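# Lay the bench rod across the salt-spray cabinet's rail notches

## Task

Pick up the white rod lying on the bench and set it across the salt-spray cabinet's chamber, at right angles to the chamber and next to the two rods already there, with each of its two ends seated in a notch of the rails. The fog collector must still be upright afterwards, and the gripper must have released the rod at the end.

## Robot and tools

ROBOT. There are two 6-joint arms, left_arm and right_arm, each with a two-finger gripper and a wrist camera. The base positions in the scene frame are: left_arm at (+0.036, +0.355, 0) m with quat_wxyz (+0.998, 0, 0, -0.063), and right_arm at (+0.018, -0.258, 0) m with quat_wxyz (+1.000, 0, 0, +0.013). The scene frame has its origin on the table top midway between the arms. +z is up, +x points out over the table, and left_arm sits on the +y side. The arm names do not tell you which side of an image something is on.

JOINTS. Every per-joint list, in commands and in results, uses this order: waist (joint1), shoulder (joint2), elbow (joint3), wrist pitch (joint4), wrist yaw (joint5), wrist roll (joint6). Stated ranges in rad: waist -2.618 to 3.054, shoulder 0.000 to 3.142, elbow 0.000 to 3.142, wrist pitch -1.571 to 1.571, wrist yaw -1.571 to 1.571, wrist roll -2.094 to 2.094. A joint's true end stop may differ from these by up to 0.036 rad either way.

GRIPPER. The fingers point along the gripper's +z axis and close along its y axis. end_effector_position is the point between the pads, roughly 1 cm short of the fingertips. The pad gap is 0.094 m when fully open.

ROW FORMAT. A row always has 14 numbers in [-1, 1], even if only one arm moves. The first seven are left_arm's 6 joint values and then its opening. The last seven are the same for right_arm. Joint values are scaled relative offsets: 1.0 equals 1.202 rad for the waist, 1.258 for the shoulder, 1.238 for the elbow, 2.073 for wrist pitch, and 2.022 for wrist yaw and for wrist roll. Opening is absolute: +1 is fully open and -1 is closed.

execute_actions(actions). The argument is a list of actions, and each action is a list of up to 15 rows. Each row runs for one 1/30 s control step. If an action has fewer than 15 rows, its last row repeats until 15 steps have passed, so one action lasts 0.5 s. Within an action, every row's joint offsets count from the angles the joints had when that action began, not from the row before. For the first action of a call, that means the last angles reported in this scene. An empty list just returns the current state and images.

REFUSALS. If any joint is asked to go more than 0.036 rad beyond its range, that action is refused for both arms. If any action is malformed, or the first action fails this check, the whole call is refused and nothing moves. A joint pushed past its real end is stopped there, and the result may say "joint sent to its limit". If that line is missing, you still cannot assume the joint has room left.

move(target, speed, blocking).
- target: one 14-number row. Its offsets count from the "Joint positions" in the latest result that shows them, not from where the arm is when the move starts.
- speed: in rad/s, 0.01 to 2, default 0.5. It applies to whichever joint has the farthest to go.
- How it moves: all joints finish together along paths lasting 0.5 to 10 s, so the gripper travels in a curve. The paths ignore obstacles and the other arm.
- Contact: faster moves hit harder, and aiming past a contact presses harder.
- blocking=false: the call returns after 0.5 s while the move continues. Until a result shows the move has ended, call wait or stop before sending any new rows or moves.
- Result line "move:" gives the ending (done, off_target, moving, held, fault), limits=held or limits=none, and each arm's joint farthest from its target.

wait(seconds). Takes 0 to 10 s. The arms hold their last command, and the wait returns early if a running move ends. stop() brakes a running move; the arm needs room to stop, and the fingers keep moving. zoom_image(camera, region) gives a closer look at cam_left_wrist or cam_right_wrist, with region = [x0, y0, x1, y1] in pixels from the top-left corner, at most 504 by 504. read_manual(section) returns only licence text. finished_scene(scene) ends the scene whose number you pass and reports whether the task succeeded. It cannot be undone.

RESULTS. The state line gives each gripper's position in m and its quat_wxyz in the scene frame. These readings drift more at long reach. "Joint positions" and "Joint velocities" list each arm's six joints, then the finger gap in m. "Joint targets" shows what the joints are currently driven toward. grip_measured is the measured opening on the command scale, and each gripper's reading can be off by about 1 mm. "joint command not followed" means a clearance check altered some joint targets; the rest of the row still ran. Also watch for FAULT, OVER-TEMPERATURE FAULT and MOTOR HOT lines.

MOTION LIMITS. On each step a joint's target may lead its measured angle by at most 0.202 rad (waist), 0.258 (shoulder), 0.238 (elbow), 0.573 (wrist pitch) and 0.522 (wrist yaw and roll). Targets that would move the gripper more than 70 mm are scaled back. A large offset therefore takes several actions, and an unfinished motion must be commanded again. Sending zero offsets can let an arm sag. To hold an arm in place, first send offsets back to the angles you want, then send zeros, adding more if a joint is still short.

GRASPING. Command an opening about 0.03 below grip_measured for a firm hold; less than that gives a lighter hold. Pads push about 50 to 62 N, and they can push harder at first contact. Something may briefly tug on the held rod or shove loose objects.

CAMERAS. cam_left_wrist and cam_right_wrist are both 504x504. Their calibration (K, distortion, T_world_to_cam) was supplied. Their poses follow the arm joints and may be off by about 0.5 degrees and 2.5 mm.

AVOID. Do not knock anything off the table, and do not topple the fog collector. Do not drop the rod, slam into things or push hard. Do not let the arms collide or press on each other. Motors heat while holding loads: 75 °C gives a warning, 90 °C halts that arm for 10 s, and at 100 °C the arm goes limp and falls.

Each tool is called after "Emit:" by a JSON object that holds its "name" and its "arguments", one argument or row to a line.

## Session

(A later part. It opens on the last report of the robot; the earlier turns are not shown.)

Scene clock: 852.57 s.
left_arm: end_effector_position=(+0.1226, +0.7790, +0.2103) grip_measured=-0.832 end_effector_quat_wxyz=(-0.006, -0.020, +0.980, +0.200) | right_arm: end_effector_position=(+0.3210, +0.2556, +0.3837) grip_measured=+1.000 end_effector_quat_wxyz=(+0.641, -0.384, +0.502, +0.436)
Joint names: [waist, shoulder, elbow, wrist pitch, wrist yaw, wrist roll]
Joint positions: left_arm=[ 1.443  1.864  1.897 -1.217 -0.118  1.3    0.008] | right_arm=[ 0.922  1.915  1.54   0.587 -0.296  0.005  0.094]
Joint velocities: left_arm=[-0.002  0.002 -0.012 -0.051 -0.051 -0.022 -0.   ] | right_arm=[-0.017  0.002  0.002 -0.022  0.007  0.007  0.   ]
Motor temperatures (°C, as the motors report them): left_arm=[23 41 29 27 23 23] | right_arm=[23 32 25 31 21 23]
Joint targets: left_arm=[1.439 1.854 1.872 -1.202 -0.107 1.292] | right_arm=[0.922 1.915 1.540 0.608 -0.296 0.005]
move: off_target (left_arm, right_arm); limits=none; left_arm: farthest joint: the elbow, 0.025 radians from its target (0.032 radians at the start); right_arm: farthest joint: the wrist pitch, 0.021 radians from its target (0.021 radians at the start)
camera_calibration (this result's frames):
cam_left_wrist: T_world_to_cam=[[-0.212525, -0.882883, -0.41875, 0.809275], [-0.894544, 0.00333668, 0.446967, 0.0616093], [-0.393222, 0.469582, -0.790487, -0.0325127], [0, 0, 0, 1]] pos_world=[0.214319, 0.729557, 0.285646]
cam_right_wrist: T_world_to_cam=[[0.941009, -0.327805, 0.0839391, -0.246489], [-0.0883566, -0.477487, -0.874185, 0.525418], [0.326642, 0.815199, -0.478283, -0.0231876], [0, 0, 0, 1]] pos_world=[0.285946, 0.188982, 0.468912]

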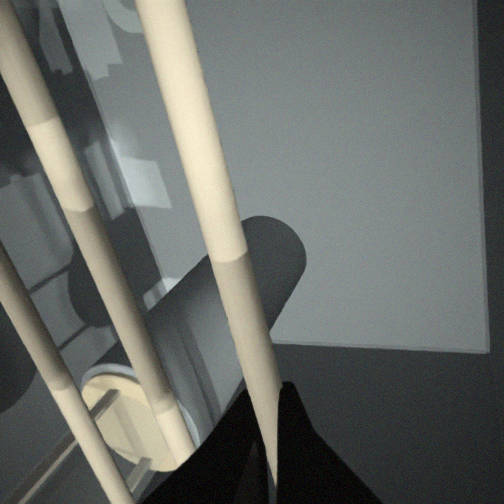

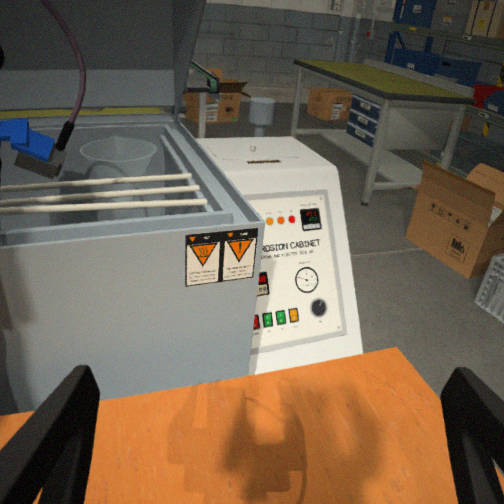

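Emit:
{"name": "move", "arguments": {
  "target": [-0.003,-0.008,-0.022,-0.011,0.005,-0.004,-0.865,0,0,0,0.01,0,0,1],
  "speed": 0.04
}}

Emit:
{"name": "zoom_image", "arguments": {
  "camera": "cam_right_wrist",
  "region": [180, 170, 230, 220]
}}

Scene clock: 968.43 s.
left_arm: end_effector_position=(+0.1225, +0.7791, +0.2104) grip_measured=-0.832 end_effector_quat_wxyz=(-0.006, -0.020, +0.979, +0.200) | right_arm: end_effector_position=(+0.3210, +0.2556, +0.3837) grip_measured=+1.000 end_effector_quat_wxyz=(+0.641, -0.384, +0.502, +0.436)
Joint names: [waist, shoulder, elbow, wrist pitch, wrist yaw, wrist roll]
Joint positions: left_arm=[ 1.443  1.864  1.897 -1.217 -0.118  1.3    0.008] | right_arm=[ 0.922  1.915  1.54   0.587 -0.296  0.005  0.094]
Joint velocities: left_arm=[ 0.027 -0.007  0.002 -0.007  0.007  0.022 -0.   ] | right_arm=[-0.007  0.002  0.002  0.022 -0.022 -0.037  0.   ]
Motor temperatures (°C, as the motors report them): left_arm=[23 41 28 28 23 23] | right_arm=[23 33 26 31 21 23]
Joint targets: left_arm=[1.439 1.854 1.869 -1.240 -0.107 1.292] | right_arm=[0.922 1.915 1.540 0.608 -0.296 0.005]
move: off_target (left_arm, right_arm); limits=none; left_arm: farthest joint: the elbow, 0.027 radians from its target (0.027 radians at the start); right_arm: farthest joint: the wrist pitch, 0.021 radians from its target (0.021 radians at the start)
camera_calibration (this result's frames):
cam_left_wrist: T_world_to_cam=[[-0.21289, -0.882643, -0.419068, 0.809298], [-0.894214, 0.00315217, 0.447629, 0.0614517], [-0.393776, 0.470033, -0.789943, -0.0329667], [0, 0, 0, 1]] pos_world=[0.214261, 0.729623, 0.285602]
cam_right_wrist: T_world_to_cam=[[0.941009, -0.327805, 0.0839391, -0.246489], [-0.0883566, -0.477487, -0.874185, 0.525418], [0.326642, 0.815199, -0.478283, -0.0231876], [0, 0, 0, 1]] pos_world=[0.285946, 0.188982, 0.468912]

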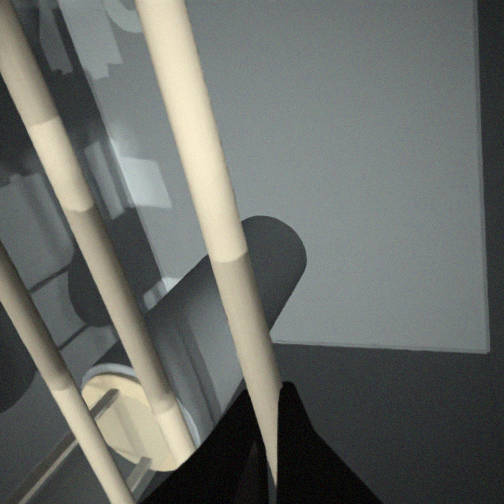

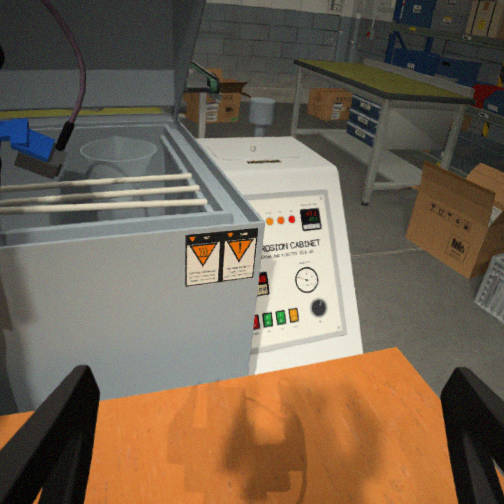

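Region (180, 170, 230, 220) of cam_right_wrist's 504x504 image, scaled by 10.080, with more detail than that image has.

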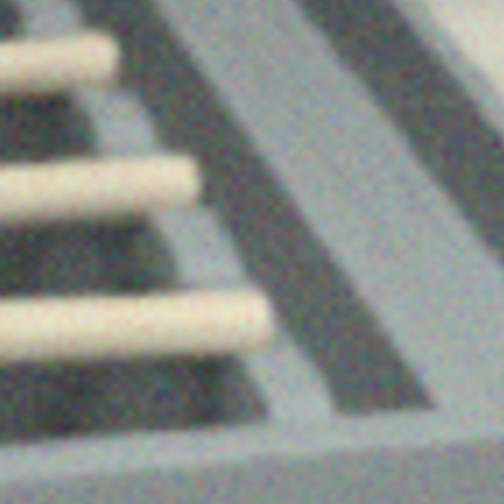

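Emit:
{"name": "execute_actions", "arguments": {
  "actions": [
    [[-0.001,-0.007,0.003,0,0.002,0,-0.865,0,0,0,0.01,0,0,1]],
    [[0,0,0,0,0,0,-0.80,0,0,0,0,0,0,1]],
    [[0,0,0,0,0,0,-0.45,0,0,0,0,0,0,1]]
  ]
}}

Emit:
{"name": "zoom_image", "arguments": {
  "camera": "cam_right_wrist",
  "region": [180, 170, 230, 220]
}}

Scene clock: 978.17 s.
left_arm: end_effector_position=(+0.1225, +0.7791, +0.2104) grip_measured=-0.452 end_effector_quat_wxyz=(-0.006, -0.020, +0.980, +0.200) | right_arm: end_effector_position=(+0.3210, +0.2556, +0.3837) grip_measured=+1.000 end_effector_quat_wxyz=(+0.641, -0.384, +0.502, +0.436)
Joint names: [waist, shoulder, elbow, wrist pitch, wrist yaw, wrist roll]
Joint positions: left_arm=[ 1.443  1.864  1.897 -1.217 -0.118  1.301  0.026] | right_arm=[ 0.922  1.915  1.54   0.587 -0.296  0.005  0.094]
Joint velocities: left_arm=[-0.012 -0.007 -0.002  0.037  0.007 -0.007  0.   ] | right_arm=[ 0.002 -0.012 -0.002 -0.051 -0.037 -0.037  0.   ]
Motor temperatures (°C, as the motors report them): left_arm=[23 41 28 28 23 23] | right_arm=[23 33 26 31 21 23]
Joint targets: left_arm=[1.443 1.864 1.897 -1.217 -0.118 1.301] | right_arm=[0.922 1.915 1.540 0.587 -0.296 0.005]
camera_calibration (this result's frames):
cam_left_wrist: T_world_to_cam=[[-0.213263, -0.882572, -0.41903, 0.80928], [-0.894146, 0.00346933, 0.447763, 0.0611681], [-0.393729, 0.470165, -0.789888, -0.0330869], [0, 0, 0, 1]] pos_world=[0.214255, 0.729592, 0.285588]
cam_right_wrist: T_world_to_cam=[[0.941009, -0.327805, 0.0839391, -0.246489], [-0.0883566, -0.477487, -0.874185, 0.525418], [0.326642, 0.815199, -0.478283, -0.0231876], [0, 0, 0, 1]] pos_world=[0.285946, 0.188982, 0.468912]

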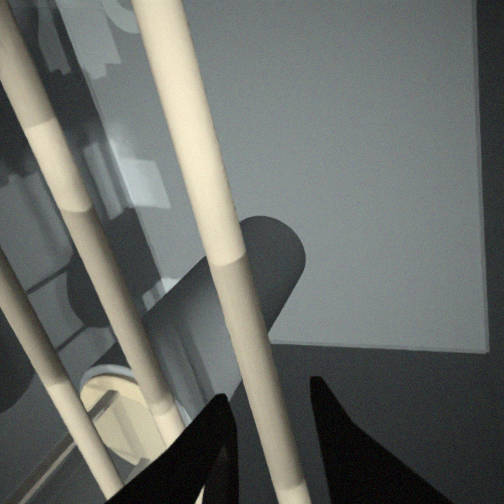

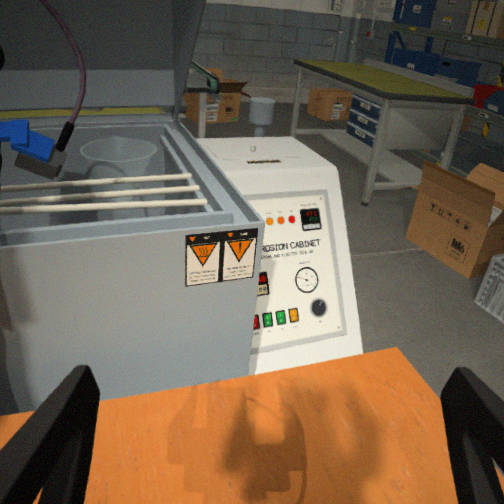

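Region (180, 170, 230, 220) of cam_right_wrist's 504x504 image, scaled by 10.080, with more detail than that image has.

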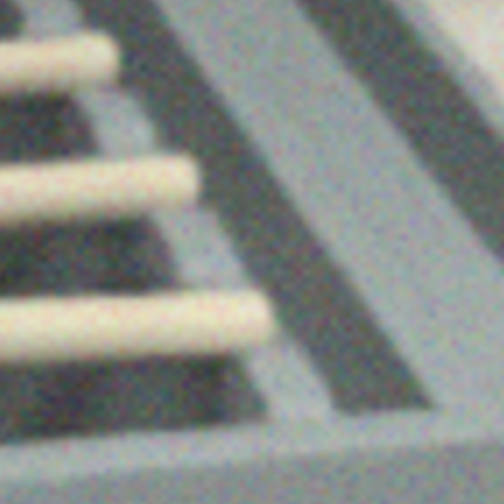

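Emit:
{"name": "move", "arguments": {
  "target": [0,0.02,0.15,-0.07,0,0,-0.45,0,0,0,0,0,0,1],
  "speed": 0.3
}}

Scene clock: 987.43 s.
left_arm: end_effector_position=(+0.1215, +0.7751, +0.2492) grip_measured=-0.452 end_effector_quat_wxyz=(-0.003, -0.020, +0.977, +0.214) | right_arm: end_effector_position=(+0.3210, +0.2556, +0.3837) grip_measured=+1.000 end_effector_quat_wxyz=(+0.641, -0.384, +0.502, +0.436)
Joint names: [waist, shoulder, elbow, wrist pitch, wrist yaw, wrist roll]
Joint positions: left_arm=[ 1.443  1.874  2.063 -1.343 -0.118  1.301  0.026] | right_arm=[ 0.922  1.915  1.54   0.587 -0.296  0.005  0.094]
Joint velocities: left_arm=[-0.022 -0.012 -0.007 -0.11  -0.022  0.022  0.   ] | right_arm=[-0.017  0.017 -0.007  0.022 -0.037 -0.037  0.   ]
Motor temperatures (°C, as the motors report them): left_arm=[23 40 29 28 23 23] | right_arm=[23 33 26 30 21 23]
Joint targets: left_arm=[1.443 1.889 2.082 -1.362 -0.118 1.301] | right_arm=[0.922 1.915 1.540 0.587 -0.296 0.005]
move: done; limits=none; left_arm: farthest joint: the elbow, 0.020 radians from its target (0.186 radians at the start); right_arm: farthest joint: the waist, 0.000 radians from its target (0.000 radians at the start)
camera_calibration (this result's frames):
cam_left_wrist: T_world_to_cam=[[-0.210081, -0.870279, -0.445512, 0.818451], [-0.897417, -0.0091696, 0.441089, 0.0546974], [-0.387955, 0.492474, -0.779076, -0.0215806], [0, 0, 0, 1]] pos_world=[0.212655, 0.72341, 0.32369]
cam_right_wrist: T_world_to_cam=[[0.941009, -0.327805, 0.0839391, -0.246489], [-0.0883566, -0.477487, -0.874185, 0.525418], [0.326642, 0.815199, -0.478283, -0.0231876], [0, 0, 0, 1]] pos_world=[0.285946, 0.188982, 0.468912]

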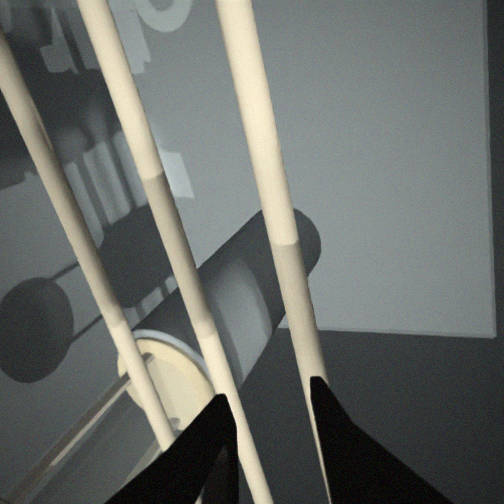

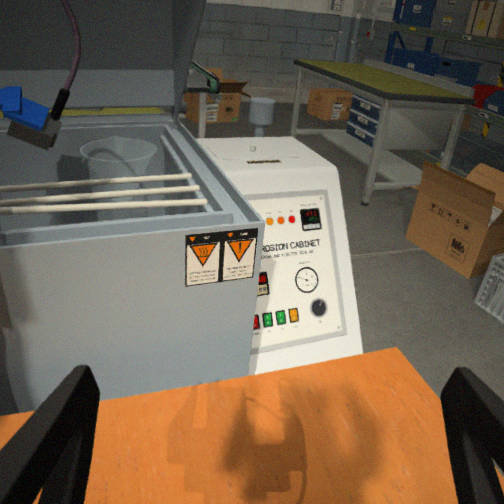

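Emit:
{"name": "zoom_image", "arguments": {
  "camera": "cam_left_wrist",
  "region": [50, 150, 350, 300]
}}

Region (50, 150, 350, 300) of cam_left_wrist's 504x504 image, scaled by 1.680, with more detail than that image has.

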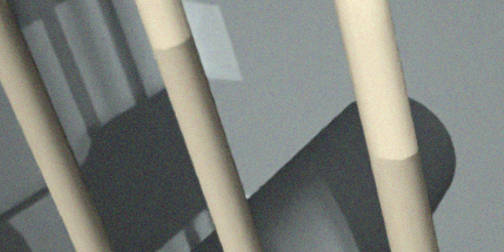

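Emit:
{"name": "move", "arguments": {
  "target": [0.197,-0.2576,-0.067,0.064,0.058,-0.643,-0.45,0,0,0,0,0,0,1],
  "speed": 0.8
}}

Scene clock: 1010.07 s.
left_arm: end_effector_position=(+0.0411, +0.7477, +0.3580) grip_measured=-0.452 end_effector_quat_wxyz=(-0.262, +0.647, -0.665, -0.267) | right_arm: end_effector_position=(+0.3210, +0.2556, +0.3837) grip_measured=+1.000 end_effector_quat_wxyz=(+0.641, -0.384, +0.502, +0.436)
Joint names: [waist, shoulder, elbow, wrist pitch, wrist yaw, wrist roll]
Joint positions: left_arm=[ 1.673  1.574  1.992 -1.222 -0.013  0.01   0.026] | right_arm=[ 0.922  1.915  1.54   0.587 -0.296  0.005  0.094]
Joint velocities: left_arm=[ 0.027  0.007 -0.002 -0.066  0.037 -0.066  0.   ] | right_arm=[ 0.002 -0.002  0.007  0.007  0.007  0.022  0.   ]
Motor temperatures (°C, as the motors report them): left_arm=[23 39 30 28 23 23] | right_arm=[23 33 26 30 21 23]
Joint targets: left_arm=[1.680 1.550 1.980 -1.210 -0.001 0.001] | right_arm=[0.922 1.915 1.540 0.587 -0.296 0.005]
move: off_target (left_arm); limits=none; left_arm: farthest joint: the shoulder, 0.024 radians from its target (0.324 radians at the start); right_arm: farthest joint: the waist, 0.000 radians from its target (0.000 radians at the start)
camera_calibration (this result's frames):
cam_left_wrist: T_world_to_cam=[[0.961247, -0.167787, -0.218749, 0.171651], [-0.23552, -0.912217, -0.335247, 0.860294], [-0.143296, 0.373775, -0.916383, 0.173316], [0, 0, 0, 1]] pos_world=[0.0624533, 0.748794, 0.484784]
cam_right_wrist: T_world_to_cam=[[0.941009, -0.327805, 0.0839391, -0.246489], [-0.0883566, -0.477487, -0.874185, 0.525418], [0.326642, 0.815199, -0.478283, -0.0231876], [0, 0, 0, 1]] pos_world=[0.285946, 0.188982, 0.468912]

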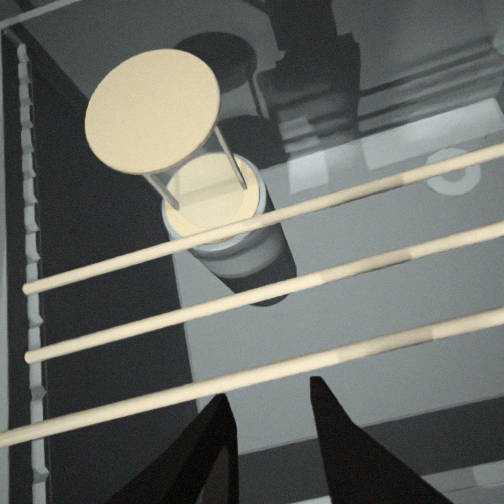

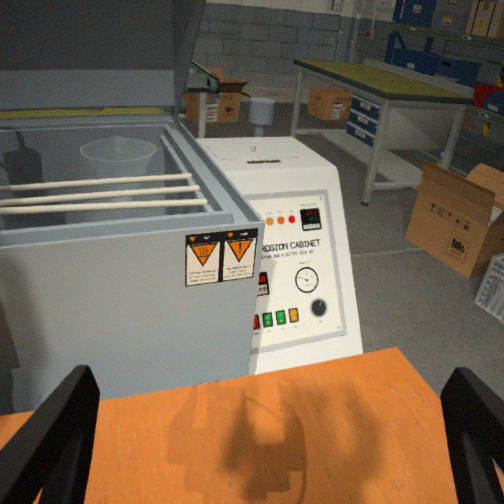

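Emit:
{"name": "zoom_image", "arguments": {
  "camera": "cam_left_wrist",
  "region": [0, 250, 150, 480]
}}

Region (0, 250, 150, 480) of cam_left_wrist's 504x504 image, scaled by 2.191, with more detail than that image has; it fills the left 329 columns of this view, and the rest is white.

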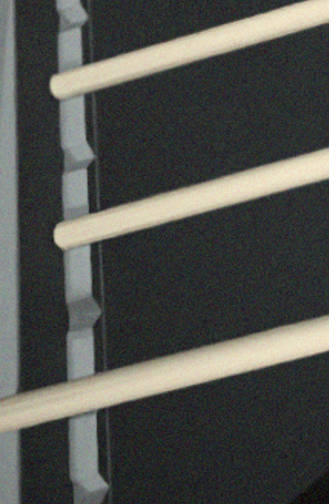

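Emit:
{"name": "zoom_image", "arguments": {
  "camera": "cam_right_wrist",
  "region": [0, 150, 240, 240]
}}

Region (0, 150, 240, 240) of cam_right_wrist's 504x504 image, scaled by 2.100, with more detail than that image has; it fills the top 189 rows of this view, and the rest is white.

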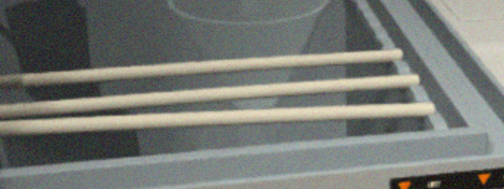

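Emit:
{"name": "move", "arguments": {
  "target": [0.12,-0.015,0,0,0,0,-0.45,0,0,0,0,0,0,1],
  "speed": 0.5
}}

Scene clock: 1031.17 s.
left_arm: end_effector_position=(-0.0139, +0.7446, +0.3580) grip_measured=-0.452 end_effector_quat_wxyz=(-0.243, +0.692, -0.618, -0.285) | right_arm: end_effector_position=(+0.3210, +0.2556, +0.3837) grip_measured=+1.000 end_effector_quat_wxyz=(+0.641, -0.384, +0.502, +0.436)
Joint names: [waist, shoulder, elbow, wrist pitch, wrist yaw, wrist roll]
Joint positions: left_arm=[ 1.814  1.574  1.992 -1.222 -0.013  0.01   0.026] | right_arm=[ 0.922  1.915  1.54   0.587 -0.296  0.005  0.094]
Joint velocities: left_arm=[ 0.002 -0.017  0.002 -0.081  0.022  0.037  0.   ] | right_arm=[-0.002 -0.007 -0.007 -0.007 -0.037  0.037  0.   ]
Motor temperatures (°C, as the motors report them): left_arm=[23 38 29 30 23 23] | right_arm=[23 33 26 30 21 23]
Joint targets: left_arm=[1.818 1.555 1.992 -1.222 -0.013 0.010] | right_arm=[0.922 1.915 1.540 0.587 -0.296 0.005]
move: done; limits=none; left_arm: farthest joint: the shoulder, 0.019 radians from its target (0.019 radians at the start); right_arm: farthest joint: the waist, 0.000 radians from its target (0.000 radians at the start)
camera_calibration (this result's frames):
cam_left_wrist: T_world_to_cam=[[0.975334, -0.0313609, -0.218494, 0.122517], [-0.105219, -0.936214, -0.335309, 0.864232], [-0.194042, 0.350028, -0.916422, 0.183579], [0, 0, 0, 1]] pos_world=[0.00706033, 0.748691, 0.48479]
cam_right_wrist: T_world_to_cam=[[0.941009, -0.327805, 0.0839391, -0.246489], [-0.0883566, -0.477487, -0.874185, 0.525418], [0.326642, 0.815199, -0.478283, -0.0231876], [0, 0, 0, 1]] pos_world=[0.285946, 0.188982, 0.468912]

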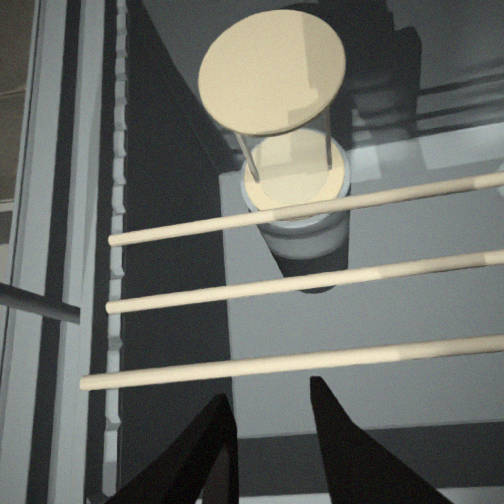

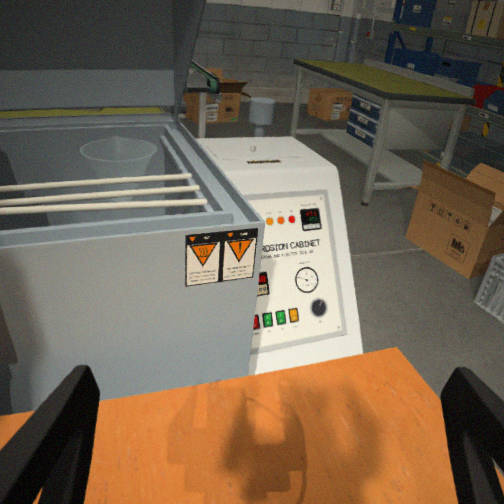

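Emit:
{"name": "zoom_image", "arguments": {
  "camera": "cam_left_wrist",
  "region": [50, 200, 200, 440]
}}

Region (50, 200, 200, 440) of cam_left_wrist's 504x504 image, scaled by 2.100, with more detail than that image has; it fills the left 315 columns of this view, and the rest is white.

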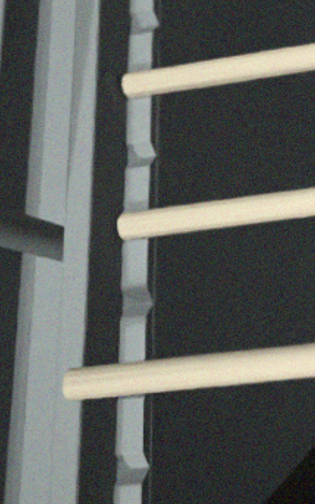

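Emit:
{"name": "move", "arguments": {
  "target": [-0.52,-0.015,0,0,0,0,-0.45,0,0,0,0,0,0,1],
  "speed": 0.8
}}

Scene clock: 1041.67 s.
left_arm: end_effector_position=(+0.2231, +0.7000, +0.3580) grip_measured=-0.452 end_effector_quat_wxyz=(+0.318, -0.469, +0.800, +0.197) | right_arm: end_effector_position=(+0.3210, +0.2556, +0.3837) grip_measured=+1.000 end_effector_quat_wxyz=(+0.641, -0.384, +0.502, +0.436)
Joint names: [waist, shoulder, elbow, wrist pitch, wrist yaw, wrist roll]
Joint positions: left_arm=[ 1.189  1.574  1.992 -1.222 -0.015  0.01   0.026] | right_arm=[ 0.922  1.915  1.54   0.587 -0.296  0.005  0.094]
Joint velocities: left_arm=[-0.002 -0.002 -0.012 -0.095  0.022 -0.007  0.001] | right_arm=[ 0.012 -0.017 -0.007 -0.007 -0.051 -0.095  0.   ]
Motor temperatures (°C, as the motors report them): left_arm=[23 38 29 30 23 23] | right_arm=[23 33 26 30 21 23]
Joint targets: left_arm=[1.189 1.555 1.992 -1.222 -0.013 0.010] | right_arm=[0.922 1.915 1.540 0.587 -0.296 0.005]
move: done; limits=none; left_arm: farthest joint: the shoulder, 0.019 radians from its target (0.019 radians at the start); right_arm: farthest joint: the waist, 0.000 radians from its target (0.000 radians at the start)
camera_calibration (this result's frames):
cam_left_wrist: T_world_to_cam=[[0.773116, -0.595052, -0.219554, 0.330078], [-0.632588, -0.698254, -0.335074, 0.798421], [0.0460818, 0.397938, -0.916254, 0.158001], [0, 0, 0, 1]] pos_world=[0.242602, 0.691039, 0.484769]
cam_right_wrist: T_world_to_cam=[[0.941009, -0.327805, 0.0839391, -0.246489], [-0.0883566, -0.477487, -0.874185, 0.525418], [0.326642, 0.815199, -0.478283, -0.0231876], [0, 0, 0, 1]] pos_world=[0.285946, 0.188982, 0.468912]

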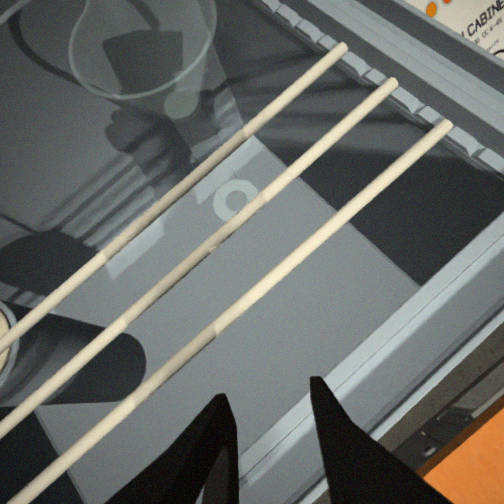

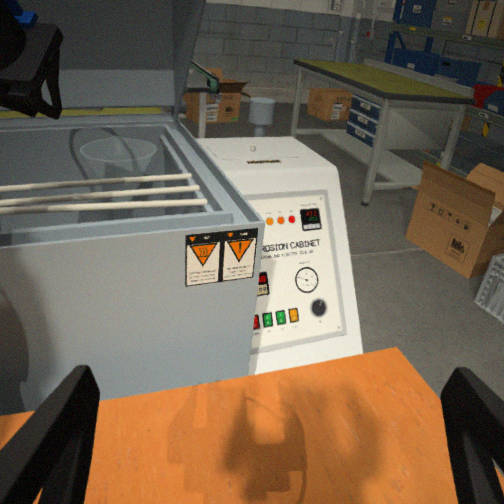

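Emit:
{"name": "zoom_image", "arguments": {
  "camera": "cam_left_wrist",
  "region": [300, 0, 504, 200]
}}

Region (300, 0, 504, 200) of cam_left_wrist's 504x504 image, scaled by 2.471, with more detail than that image has; it fills the top 494 rows of this view, and the rest is white.

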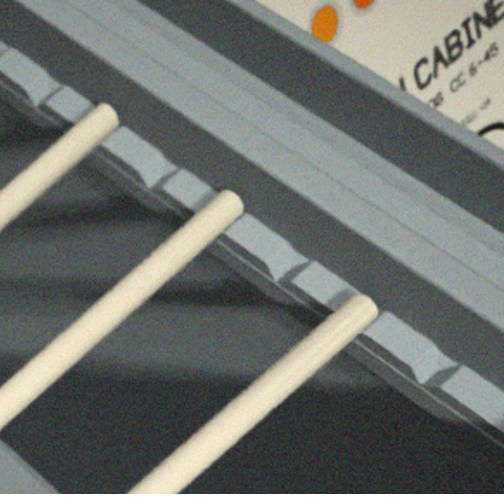

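Emit:
{"name": "move", "arguments": {
  "target": [0.218,0.2464,0.0751,-0.0642,-0.0598,0.6444,-0.45,0,0,0,0,0,0,1],
  "speed": 0.8
}}

Scene clock: 1106.00 s.
left_arm: end_effector_position=(+0.1176, +0.7767, +0.2495) grip_measured=-0.452 end_effector_quat_wxyz=(-0.010, -0.020, +0.976, +0.218) | right_arm: end_effector_position=(+0.3210, +0.2556, +0.3837) grip_measured=+1.000 end_effector_quat_wxyz=(+0.641, -0.384, +0.502, +0.436)
Joint names: [waist, shoulder, elbow, wrist pitch, wrist yaw, wrist roll]
Joint positions: left_arm=[ 1.446  1.873  2.06  -1.337 -0.133  1.309  0.026] | right_arm=[ 0.922  1.915  1.54   0.587 -0.296  0.005  0.094]
Joint velocities: left_arm=[ 0.007  0.002  0.012 -0.066  0.066 -0.022 -0.001] | right_arm=[ 0.002  0.012  0.017  0.037 -0.066 -0.007  0.   ]
Motor temperatures (°C, as the motors report them): left_arm=[23 37 29 31 23 23] | right_arm=[23 34 26 30 21 23]
Joint targets: left_arm=[1.451 1.884 2.085 -1.356 -0.136 1.313] | right_arm=[0.922 1.915 1.540 0.587 -0.296 0.005]
move: off_target (left_arm); limits=none; left_arm: farthest joint: the elbow, 0.025 radians from its target (0.093 radians at the start); right_arm: farthest joint: the waist, 0.000 radians from its target (0.000 radians at the start)
camera_calibration (this result's frames):
cam_left_wrist: T_world_to_cam=[[-0.2155, -0.867592, -0.448156, 0.818439], [-0.890335, -0.0139299, 0.455092, 0.050527], [-0.401077, 0.497081, -0.769446, -0.0280709], [0, 0, 0, 1]] pos_world=[0.210101, 0.724728, 0.322195]
cam_right_wrist: T_world_to_cam=[[0.941009, -0.327805, 0.0839391, -0.246489], [-0.0883566, -0.477487, -0.874185, 0.525418], [0.326642, 0.815199, -0.478283, -0.0231876], [0, 0, 0, 1]] pos_world=[0.285946, 0.188982, 0.468912]

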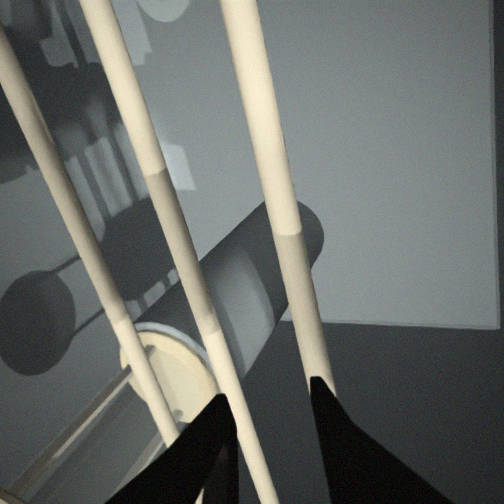

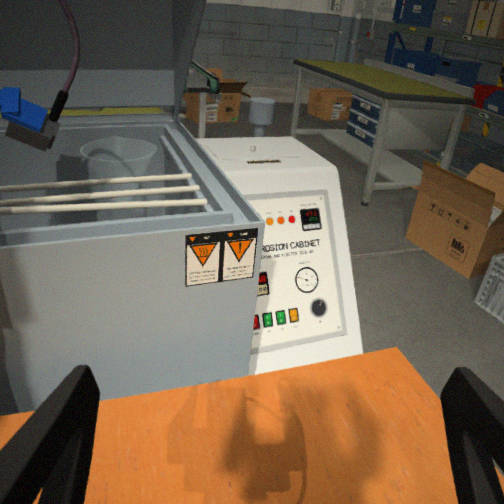

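Emit:
{"name": "move", "arguments": {
  "target": [0,-0.004,-0.1349,0.0593,0,0,-0.45,0,0,0,0,0,0,1],
  "speed": 0.25
}}

Scene clock: 1118.13 s.
left_arm: end_effector_position=(+0.1186, +0.7806, +0.2079) grip_measured=-0.452 end_effector_quat_wxyz=(-0.016, -0.018, +0.980, +0.198) | right_arm: end_effector_position=(+0.3210, +0.2556, +0.3837) grip_measured=+1.000 end_effector_quat_wxyz=(+0.641, -0.384, +0.502, +0.436)
Joint names: [waist, shoulder, elbow, wrist pitch, wrist yaw, wrist roll]
Joint positions: left_arm=[ 1.446  1.873  1.901 -1.22  -0.133  1.31   0.026] | right_arm=[ 0.922  1.915  1.54   0.587 -0.296  0.005  0.094]
Joint velocities: left_arm=[ 0.012  0.012 -0.002  0.007 -0.022  0.022 -0.   ] | right_arm=[-0.007  0.002  0.002 -0.051  0.095  0.066  0.   ]
Motor temperatures (°C, as the motors report them): left_arm=[23 38 30 30 23 23] | right_arm=[23 34 26 30 21 23]
Joint targets: left_arm=[1.446 1.868 1.893 -1.214 -0.133 1.309] | right_arm=[0.922 1.915 1.540 0.587 -0.296 0.005]
move: done; limits=none; left_arm: farthest joint: the elbow, 0.008 radians from its target (0.167 radians at the start); right_arm: farthest joint: the waist, 0.000 radians from its target (0.000 radians at the start)
camera_calibration (this result's frames):
cam_left_wrist: T_world_to_cam=[[-0.220696, -0.884903, -0.41017, 0.809645], [-0.885424, 0.00540375, 0.464753, 0.0527314], [-0.409045, 0.465743, -0.784707, -0.0330644], [0, 0, 0, 1]] pos_world=[0.21185, 0.731572, 0.281639]
cam_right_wrist: T_world_to_cam=[[0.941009, -0.327805, 0.0839391, -0.246489], [-0.0883566, -0.477487, -0.874185, 0.525418], [0.326642, 0.815199, -0.478283, -0.0231876], [0, 0, 0, 1]] pos_world=[0.285946, 0.188982, 0.468912]

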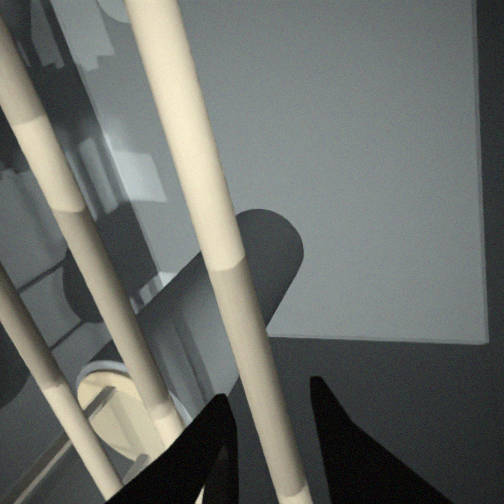

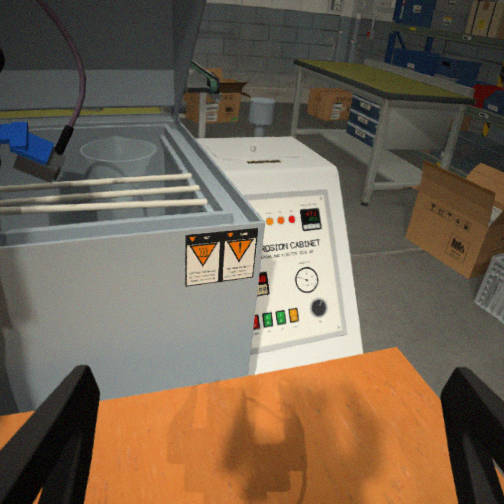

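Emit:
{"name": "execute_actions", "arguments": {
  "actions": [
    [[0,-0.004,0,0,0,0,-0.78,0,0,0,0,0,0,1]],
    [[0,0,0,0,0,0,-0.855,0,0,0,0,0,0,1]]
  ]
}}

Emit:
{"name": "zoom_image", "arguments": {
  "camera": "cam_right_wrist",
  "region": [180, 170, 230, 220]
}}

Scene clock: 1128.17 s.
left_arm: end_effector_position=(+0.1187, +0.7808, +0.2080) grip_measured=-0.829 end_effector_quat_wxyz=(-0.016, -0.018, +0.980, +0.198) | right_arm: end_effector_position=(+0.3210, +0.2556, +0.3837) grip_measured=+1.000 end_effector_quat_wxyz=(+0.641, -0.384, +0.502, +0.436)
Joint names: [waist, shoulder, elbow, wrist pitch, wrist yaw, wrist roll]
Joint positions: left_arm=[ 1.446  1.873  1.901 -1.22  -0.133  1.31   0.008] | right_arm=[ 0.922  1.915  1.54   0.587 -0.296  0.005  0.094]
Joint velocities: left_arm=[-0.007  0.012 -0.022  0.037 -0.066  0.022 -0.   ] | right_arm=[ 0.017  0.002 -0.012  0.007 -0.037 -0.037  0.   ]
Motor temperatures (°C, as the motors report them): left_arm=[23 39 30 30 23 23] | right_arm=[23 34 26 30 21 23]
Joint targets: left_arm=[1.446 1.873 1.901 -1.220 -0.133 1.310] | right_arm=[0.922 1.915 1.540 0.587 -0.296 0.005]
camera_calibration (this result's frames):
cam_left_wrist: T_world_to_cam=[[-0.220619, -0.8846, -0.410866, 0.809732], [-0.885511, 0.00506023, 0.46459, 0.0530491], [-0.408897, 0.466323, -0.78444, -0.0335972], [0, 0, 0, 1]] pos_world=[0.21188, 0.731688, 0.28169]
cam_right_wrist: T_world_to_cam=[[0.941009, -0.327805, 0.0839391, -0.246489], [-0.0883566, -0.477487, -0.874185, 0.525418], [0.326642, 0.815199, -0.478283, -0.0231876], [0, 0, 0, 1]] pos_world=[0.285946, 0.188982, 0.468912]

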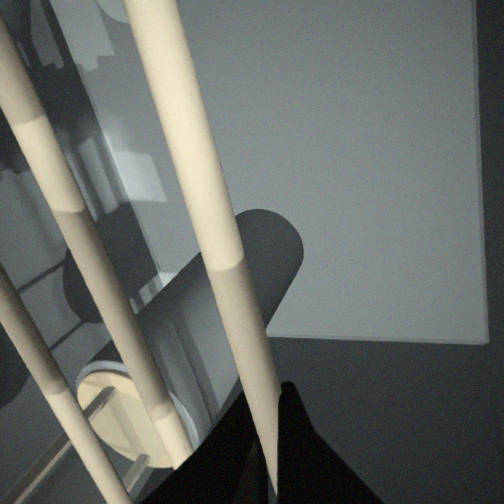

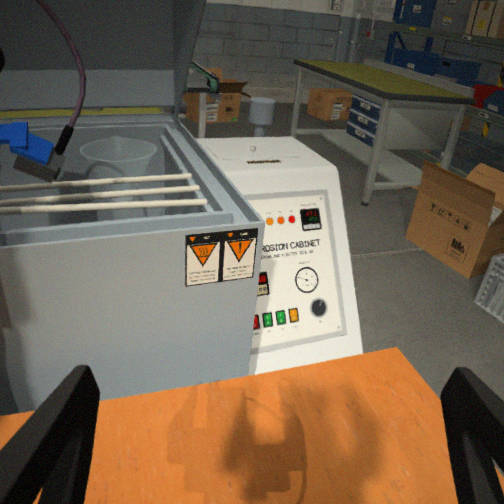

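Region (180, 170, 230, 220) of cam_right_wrist's 504x504 image, scaled by 10.080, with more detail than that image has.

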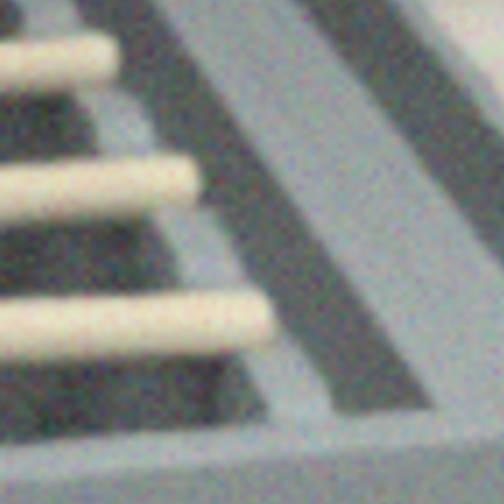

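Emit:
{"name": "move", "arguments": {
  "target": [-0.020,0,0,0,0,-0.0143,-0.855,0,0,0,0,0,0,1],
  "speed": 0.04
}}

Emit:
{"name": "zoom_image", "arguments": {
  "camera": "cam_right_wrist",
  "region": [180, 170, 230, 220]
}}

Scene clock: 1140.47 s.
left_arm: end_effector_position=(+0.1232, +0.7799, +0.2081) grip_measured=-0.829 end_effector_quat_wxyz=(-0.016, -0.018, +0.980, +0.199) | right_arm: end_effector_position=(+0.3210, +0.2556, +0.3837) grip_measured=+1.000 end_effector_quat_wxyz=(+0.641, -0.384, +0.502, +0.436)
Joint names: [waist, shoulder, elbow, wrist pitch, wrist yaw, wrist roll]
Joint positions: left_arm=[ 1.433  1.873  1.901 -1.22  -0.139  1.299  0.008] | right_arm=[ 0.922  1.915  1.54   0.587 -0.296  0.005  0.094]
Joint velocities: left_arm=[-0.022  0.007  0.007 -0.066 -0.051  0.022  0.001] | right_arm=[-0.002 -0.002  0.007 -0.007 -0.037 -0.007  0.   ]
Motor temperatures (°C, as the motors report them): left_arm=[23 40 30 29 23 23] | right_arm=[23 34 26 30 21 23]
Joint targets: left_arm=[1.422 1.873 1.901 -1.220 -0.133 1.281] | right_arm=[0.922 1.915 1.540 0.587 -0.296 0.005]
move: done; limits=none; left_arm: farthest joint: the wrist roll, 0.017 radians from its target (0.029 radians at the start); right_arm: farthest joint: the waist, 0.000 radians from its target (0.000 radians at the start)
camera_calibration (this result's frames):
cam_left_wrist: T_world_to_cam=[[-0.221186, -0.883795, -0.412291, 0.809724], [-0.885188, 0.00451277, 0.465211, 0.0572595], [-0.409291, 0.467854, -0.783323, -0.0326029], [0, 0, 0, 1]] pos_world=[0.216441, 0.730625, 0.281666]
cam_right_wrist: T_world_to_cam=[[0.941009, -0.327805, 0.0839391, -0.246489], [-0.0883566, -0.477487, -0.874185, 0.525418], [0.326642, 0.815199, -0.478283, -0.0231876], [0, 0, 0, 1]] pos_world=[0.285946, 0.188982, 0.468912]

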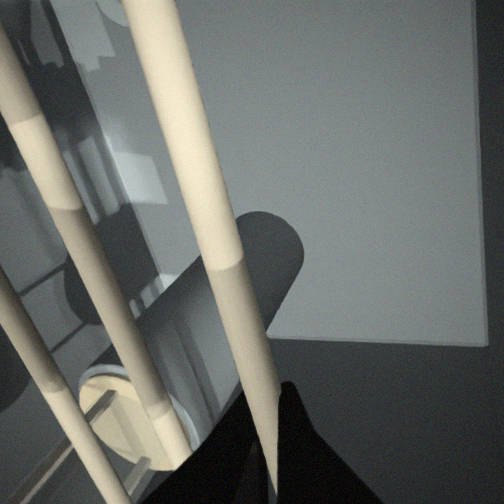

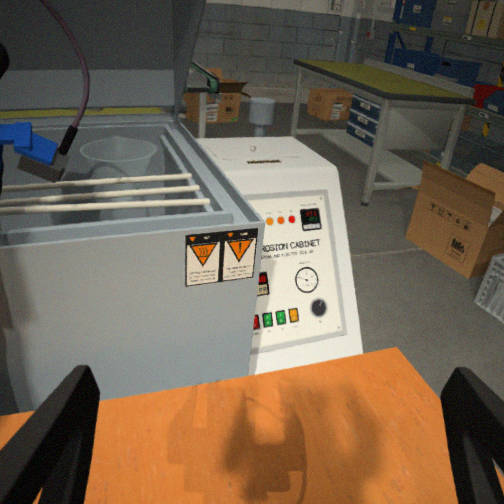

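Region (180, 170, 230, 220) of cam_right_wrist's 504x504 image, scaled by 10.080, with more detail than that image has.

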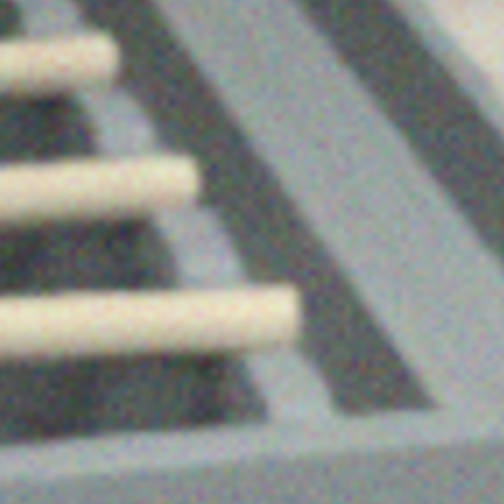

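Emit:
{"name": "move", "arguments": {
  "target": [-0.008,0,0,0,0.021,-0.006,-0.855,0,0,0,0,0,0,1],
  "speed": 0.03
}}

Emit:
{"name": "zoom_image", "arguments": {
  "camera": "cam_right_wrist",
  "region": [180, 170, 230, 220]
}}

Scene clock: 1151.57 s.
left_arm: end_effector_position=(+0.1234, +0.7798, +0.2081) grip_measured=-0.829 end_effector_quat_wxyz=(-0.016, -0.018, +0.980, +0.199) | right_arm: end_effector_position=(+0.3210, +0.2556, +0.3837) grip_measured=+1.000 end_effector_quat_wxyz=(+0.641, -0.384, +0.502, +0.436)
Joint names: [waist, shoulder, elbow, wrist pitch, wrist yaw, wrist roll]
Joint positions: left_arm=[ 1.433  1.873  1.901 -1.22  -0.138  1.299  0.008] | right_arm=[ 0.922  1.915  1.54   0.587 -0.296  0.005  0.094]
Joint velocities: left_arm=[-0.012  0.022 -0.002 -0.051  0.022 -0.037 -0.001] | right_arm=[ 0.007 -0.017 -0.002 -0.007  0.007 -0.022  0.   ]
Motor temperatures (°C, as the motors report them): left_arm=[23 40 30 29 23 23] | right_arm=[23 34 26 30 21 23]
Joint targets: left_arm=[1.424 1.873 1.901 -1.220 -0.096 1.286] | right_arm=[0.922 1.915 1.540 0.587 -0.296 0.005]
move: off_target (left_arm); limits=none; left_arm: farthest joint: the wrist yaw, 0.041 radians from its target (0.042 radians at the start); right_arm: farthest joint: the waist, 0.000 radians from its target (0.000 radians at the start)
camera_calibration (this result's frames):
cam_left_wrist: T_world_to_cam=[[-0.221177, -0.883967, -0.411927, 0.809683], [-0.885617, 0.005187, 0.464387, 0.0571421], [-0.408366, 0.467521, -0.784003, -0.032233], [0, 0, 0, 1]] pos_world=[0.216527, 0.730506, 0.281723]
cam_right_wrist: T_world_to_cam=[[0.941009, -0.327805, 0.0839391, -0.246489], [-0.0883566, -0.477487, -0.874185, 0.525418], [0.326642, 0.815199, -0.478283, -0.0231876], [0, 0, 0, 1]] pos_world=[0.285946, 0.188982, 0.468912]

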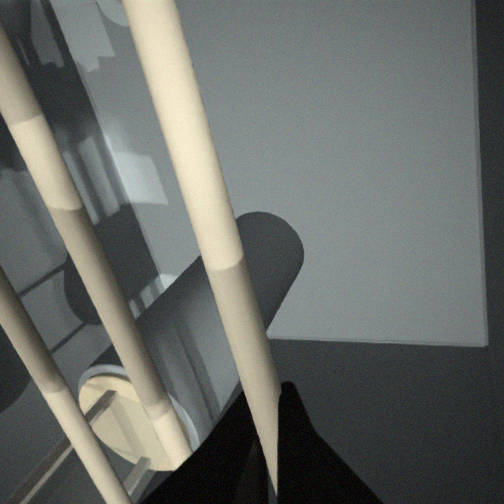

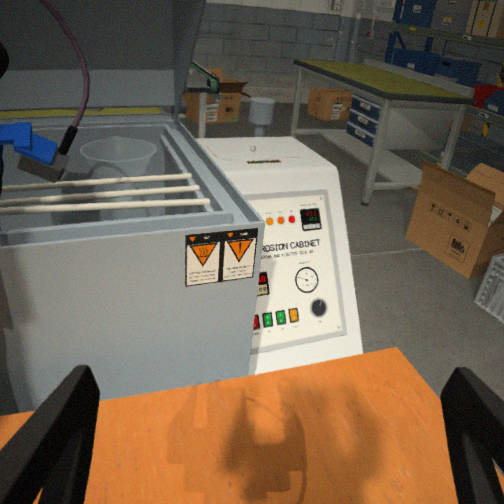

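Region (180, 170, 230, 220) of cam_right_wrist's 504x504 image, scaled by 10.080, with more detail than that image has.

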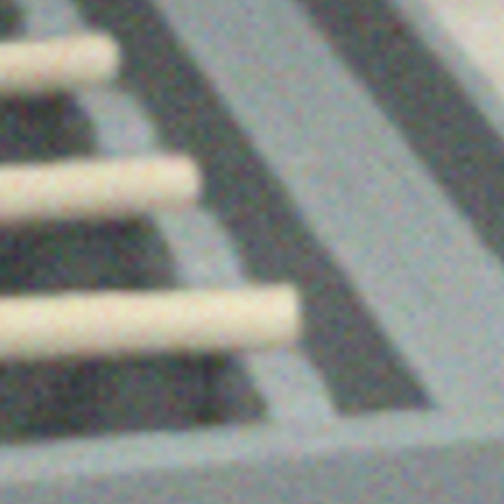

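Emit:
{"name": "move", "arguments": {
  "target": [-0.015,0,0,0,0.004,-0.011,-0.855,0,0,0,0,0,0,1],
  "speed": 0.03
}}

Emit:
{"name": "zoom_image", "arguments": {
  "camera": "cam_right_wrist",
  "region": [180, 170, 230, 220]
}}

Scene clock: 1159.43 s.
left_arm: end_effector_position=(+0.1233, +0.7794, +0.2081) grip_measured=-0.829 end_effector_quat_wxyz=(-0.018, -0.019, +0.980, +0.199) | right_arm: end_effector_position=(+0.3210, +0.2556, +0.3837) grip_measured=+1.000 end_effector_quat_wxyz=(+0.641, -0.384, +0.502, +0.436)
Joint names: [waist, shoulder, elbow, wrist pitch, wrist yaw, wrist roll]
Joint positions: left_arm=[ 1.43   1.873  1.901 -1.222 -0.145  1.293  0.008] | right_arm=[ 0.922  1.915  1.54   0.587 -0.296  0.005  0.094]
Joint velocities: left_arm=[-0.002 -0.012 -0.012 -0.037  0.037  0.066  0.   ] | right_arm=[-0.002  0.002  0.002 -0.007  0.037 -0.037  0.   ]
Motor temperatures (°C, as the motors report them): left_arm=[23 40 30 29 23 23] | right_arm=[23 34 26 29 21 23]
Joint targets: left_arm=[1.416 1.873 1.901 -1.220 -0.129 1.276] | right_arm=[0.922 1.915 1.540 0.587 -0.296 0.005]
move: done; limits=none; left_arm: farthest joint: the wrist roll, 0.016 radians from its target (0.022 radians at the start); right_arm: farthest joint: the waist, 0.000 radians from its target (0.000 radians at the start)
camera_calibration (this result's frames):
cam_left_wrist: T_world_to_cam=[[-0.219151, -0.884758, -0.411311, 0.809626], [-0.883381, 0.000939762, 0.468654, 0.0592339], [-0.414259, 0.46605, -0.781784, -0.0306592], [0, 0, 0, 1]] pos_world=[0.217056, 0.730556, 0.281279]
cam_right_wrist: T_world_to_cam=[[0.941009, -0.327805, 0.0839391, -0.246489], [-0.0883566, -0.477487, -0.874185, 0.525418], [0.326642, 0.815199, -0.478283, -0.0231876], [0, 0, 0, 1]] pos_world=[0.285946, 0.188982, 0.468912]

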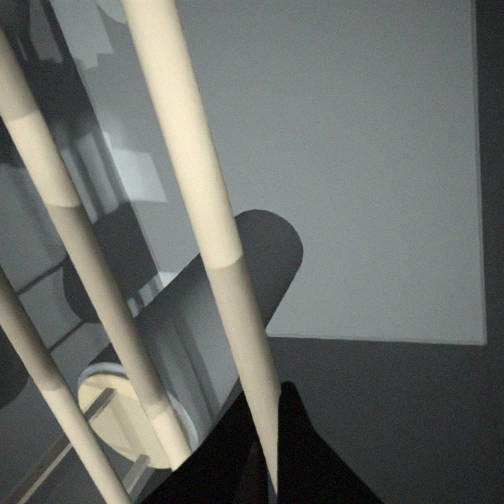

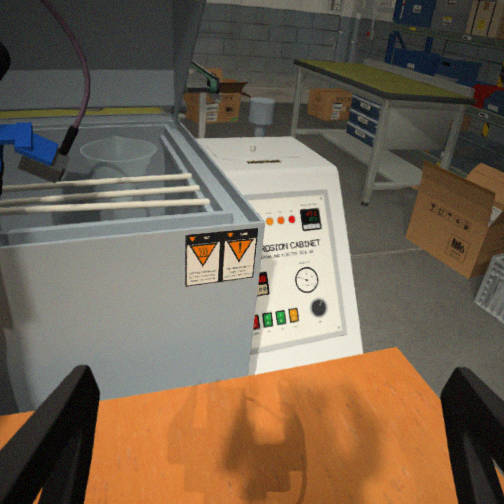

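Region (180, 170, 230, 220) of cam_right_wrist's 504x504 image, scaled by 10.080, with more detail than that image has.

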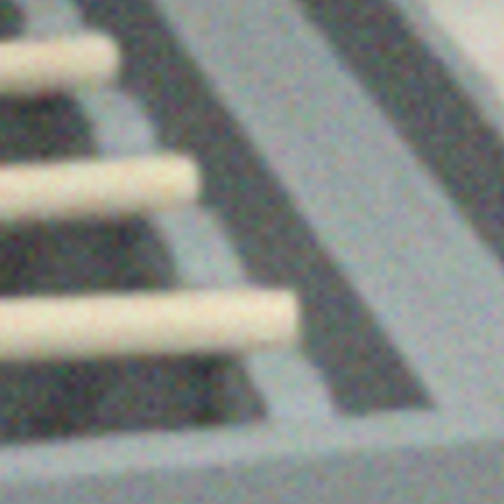

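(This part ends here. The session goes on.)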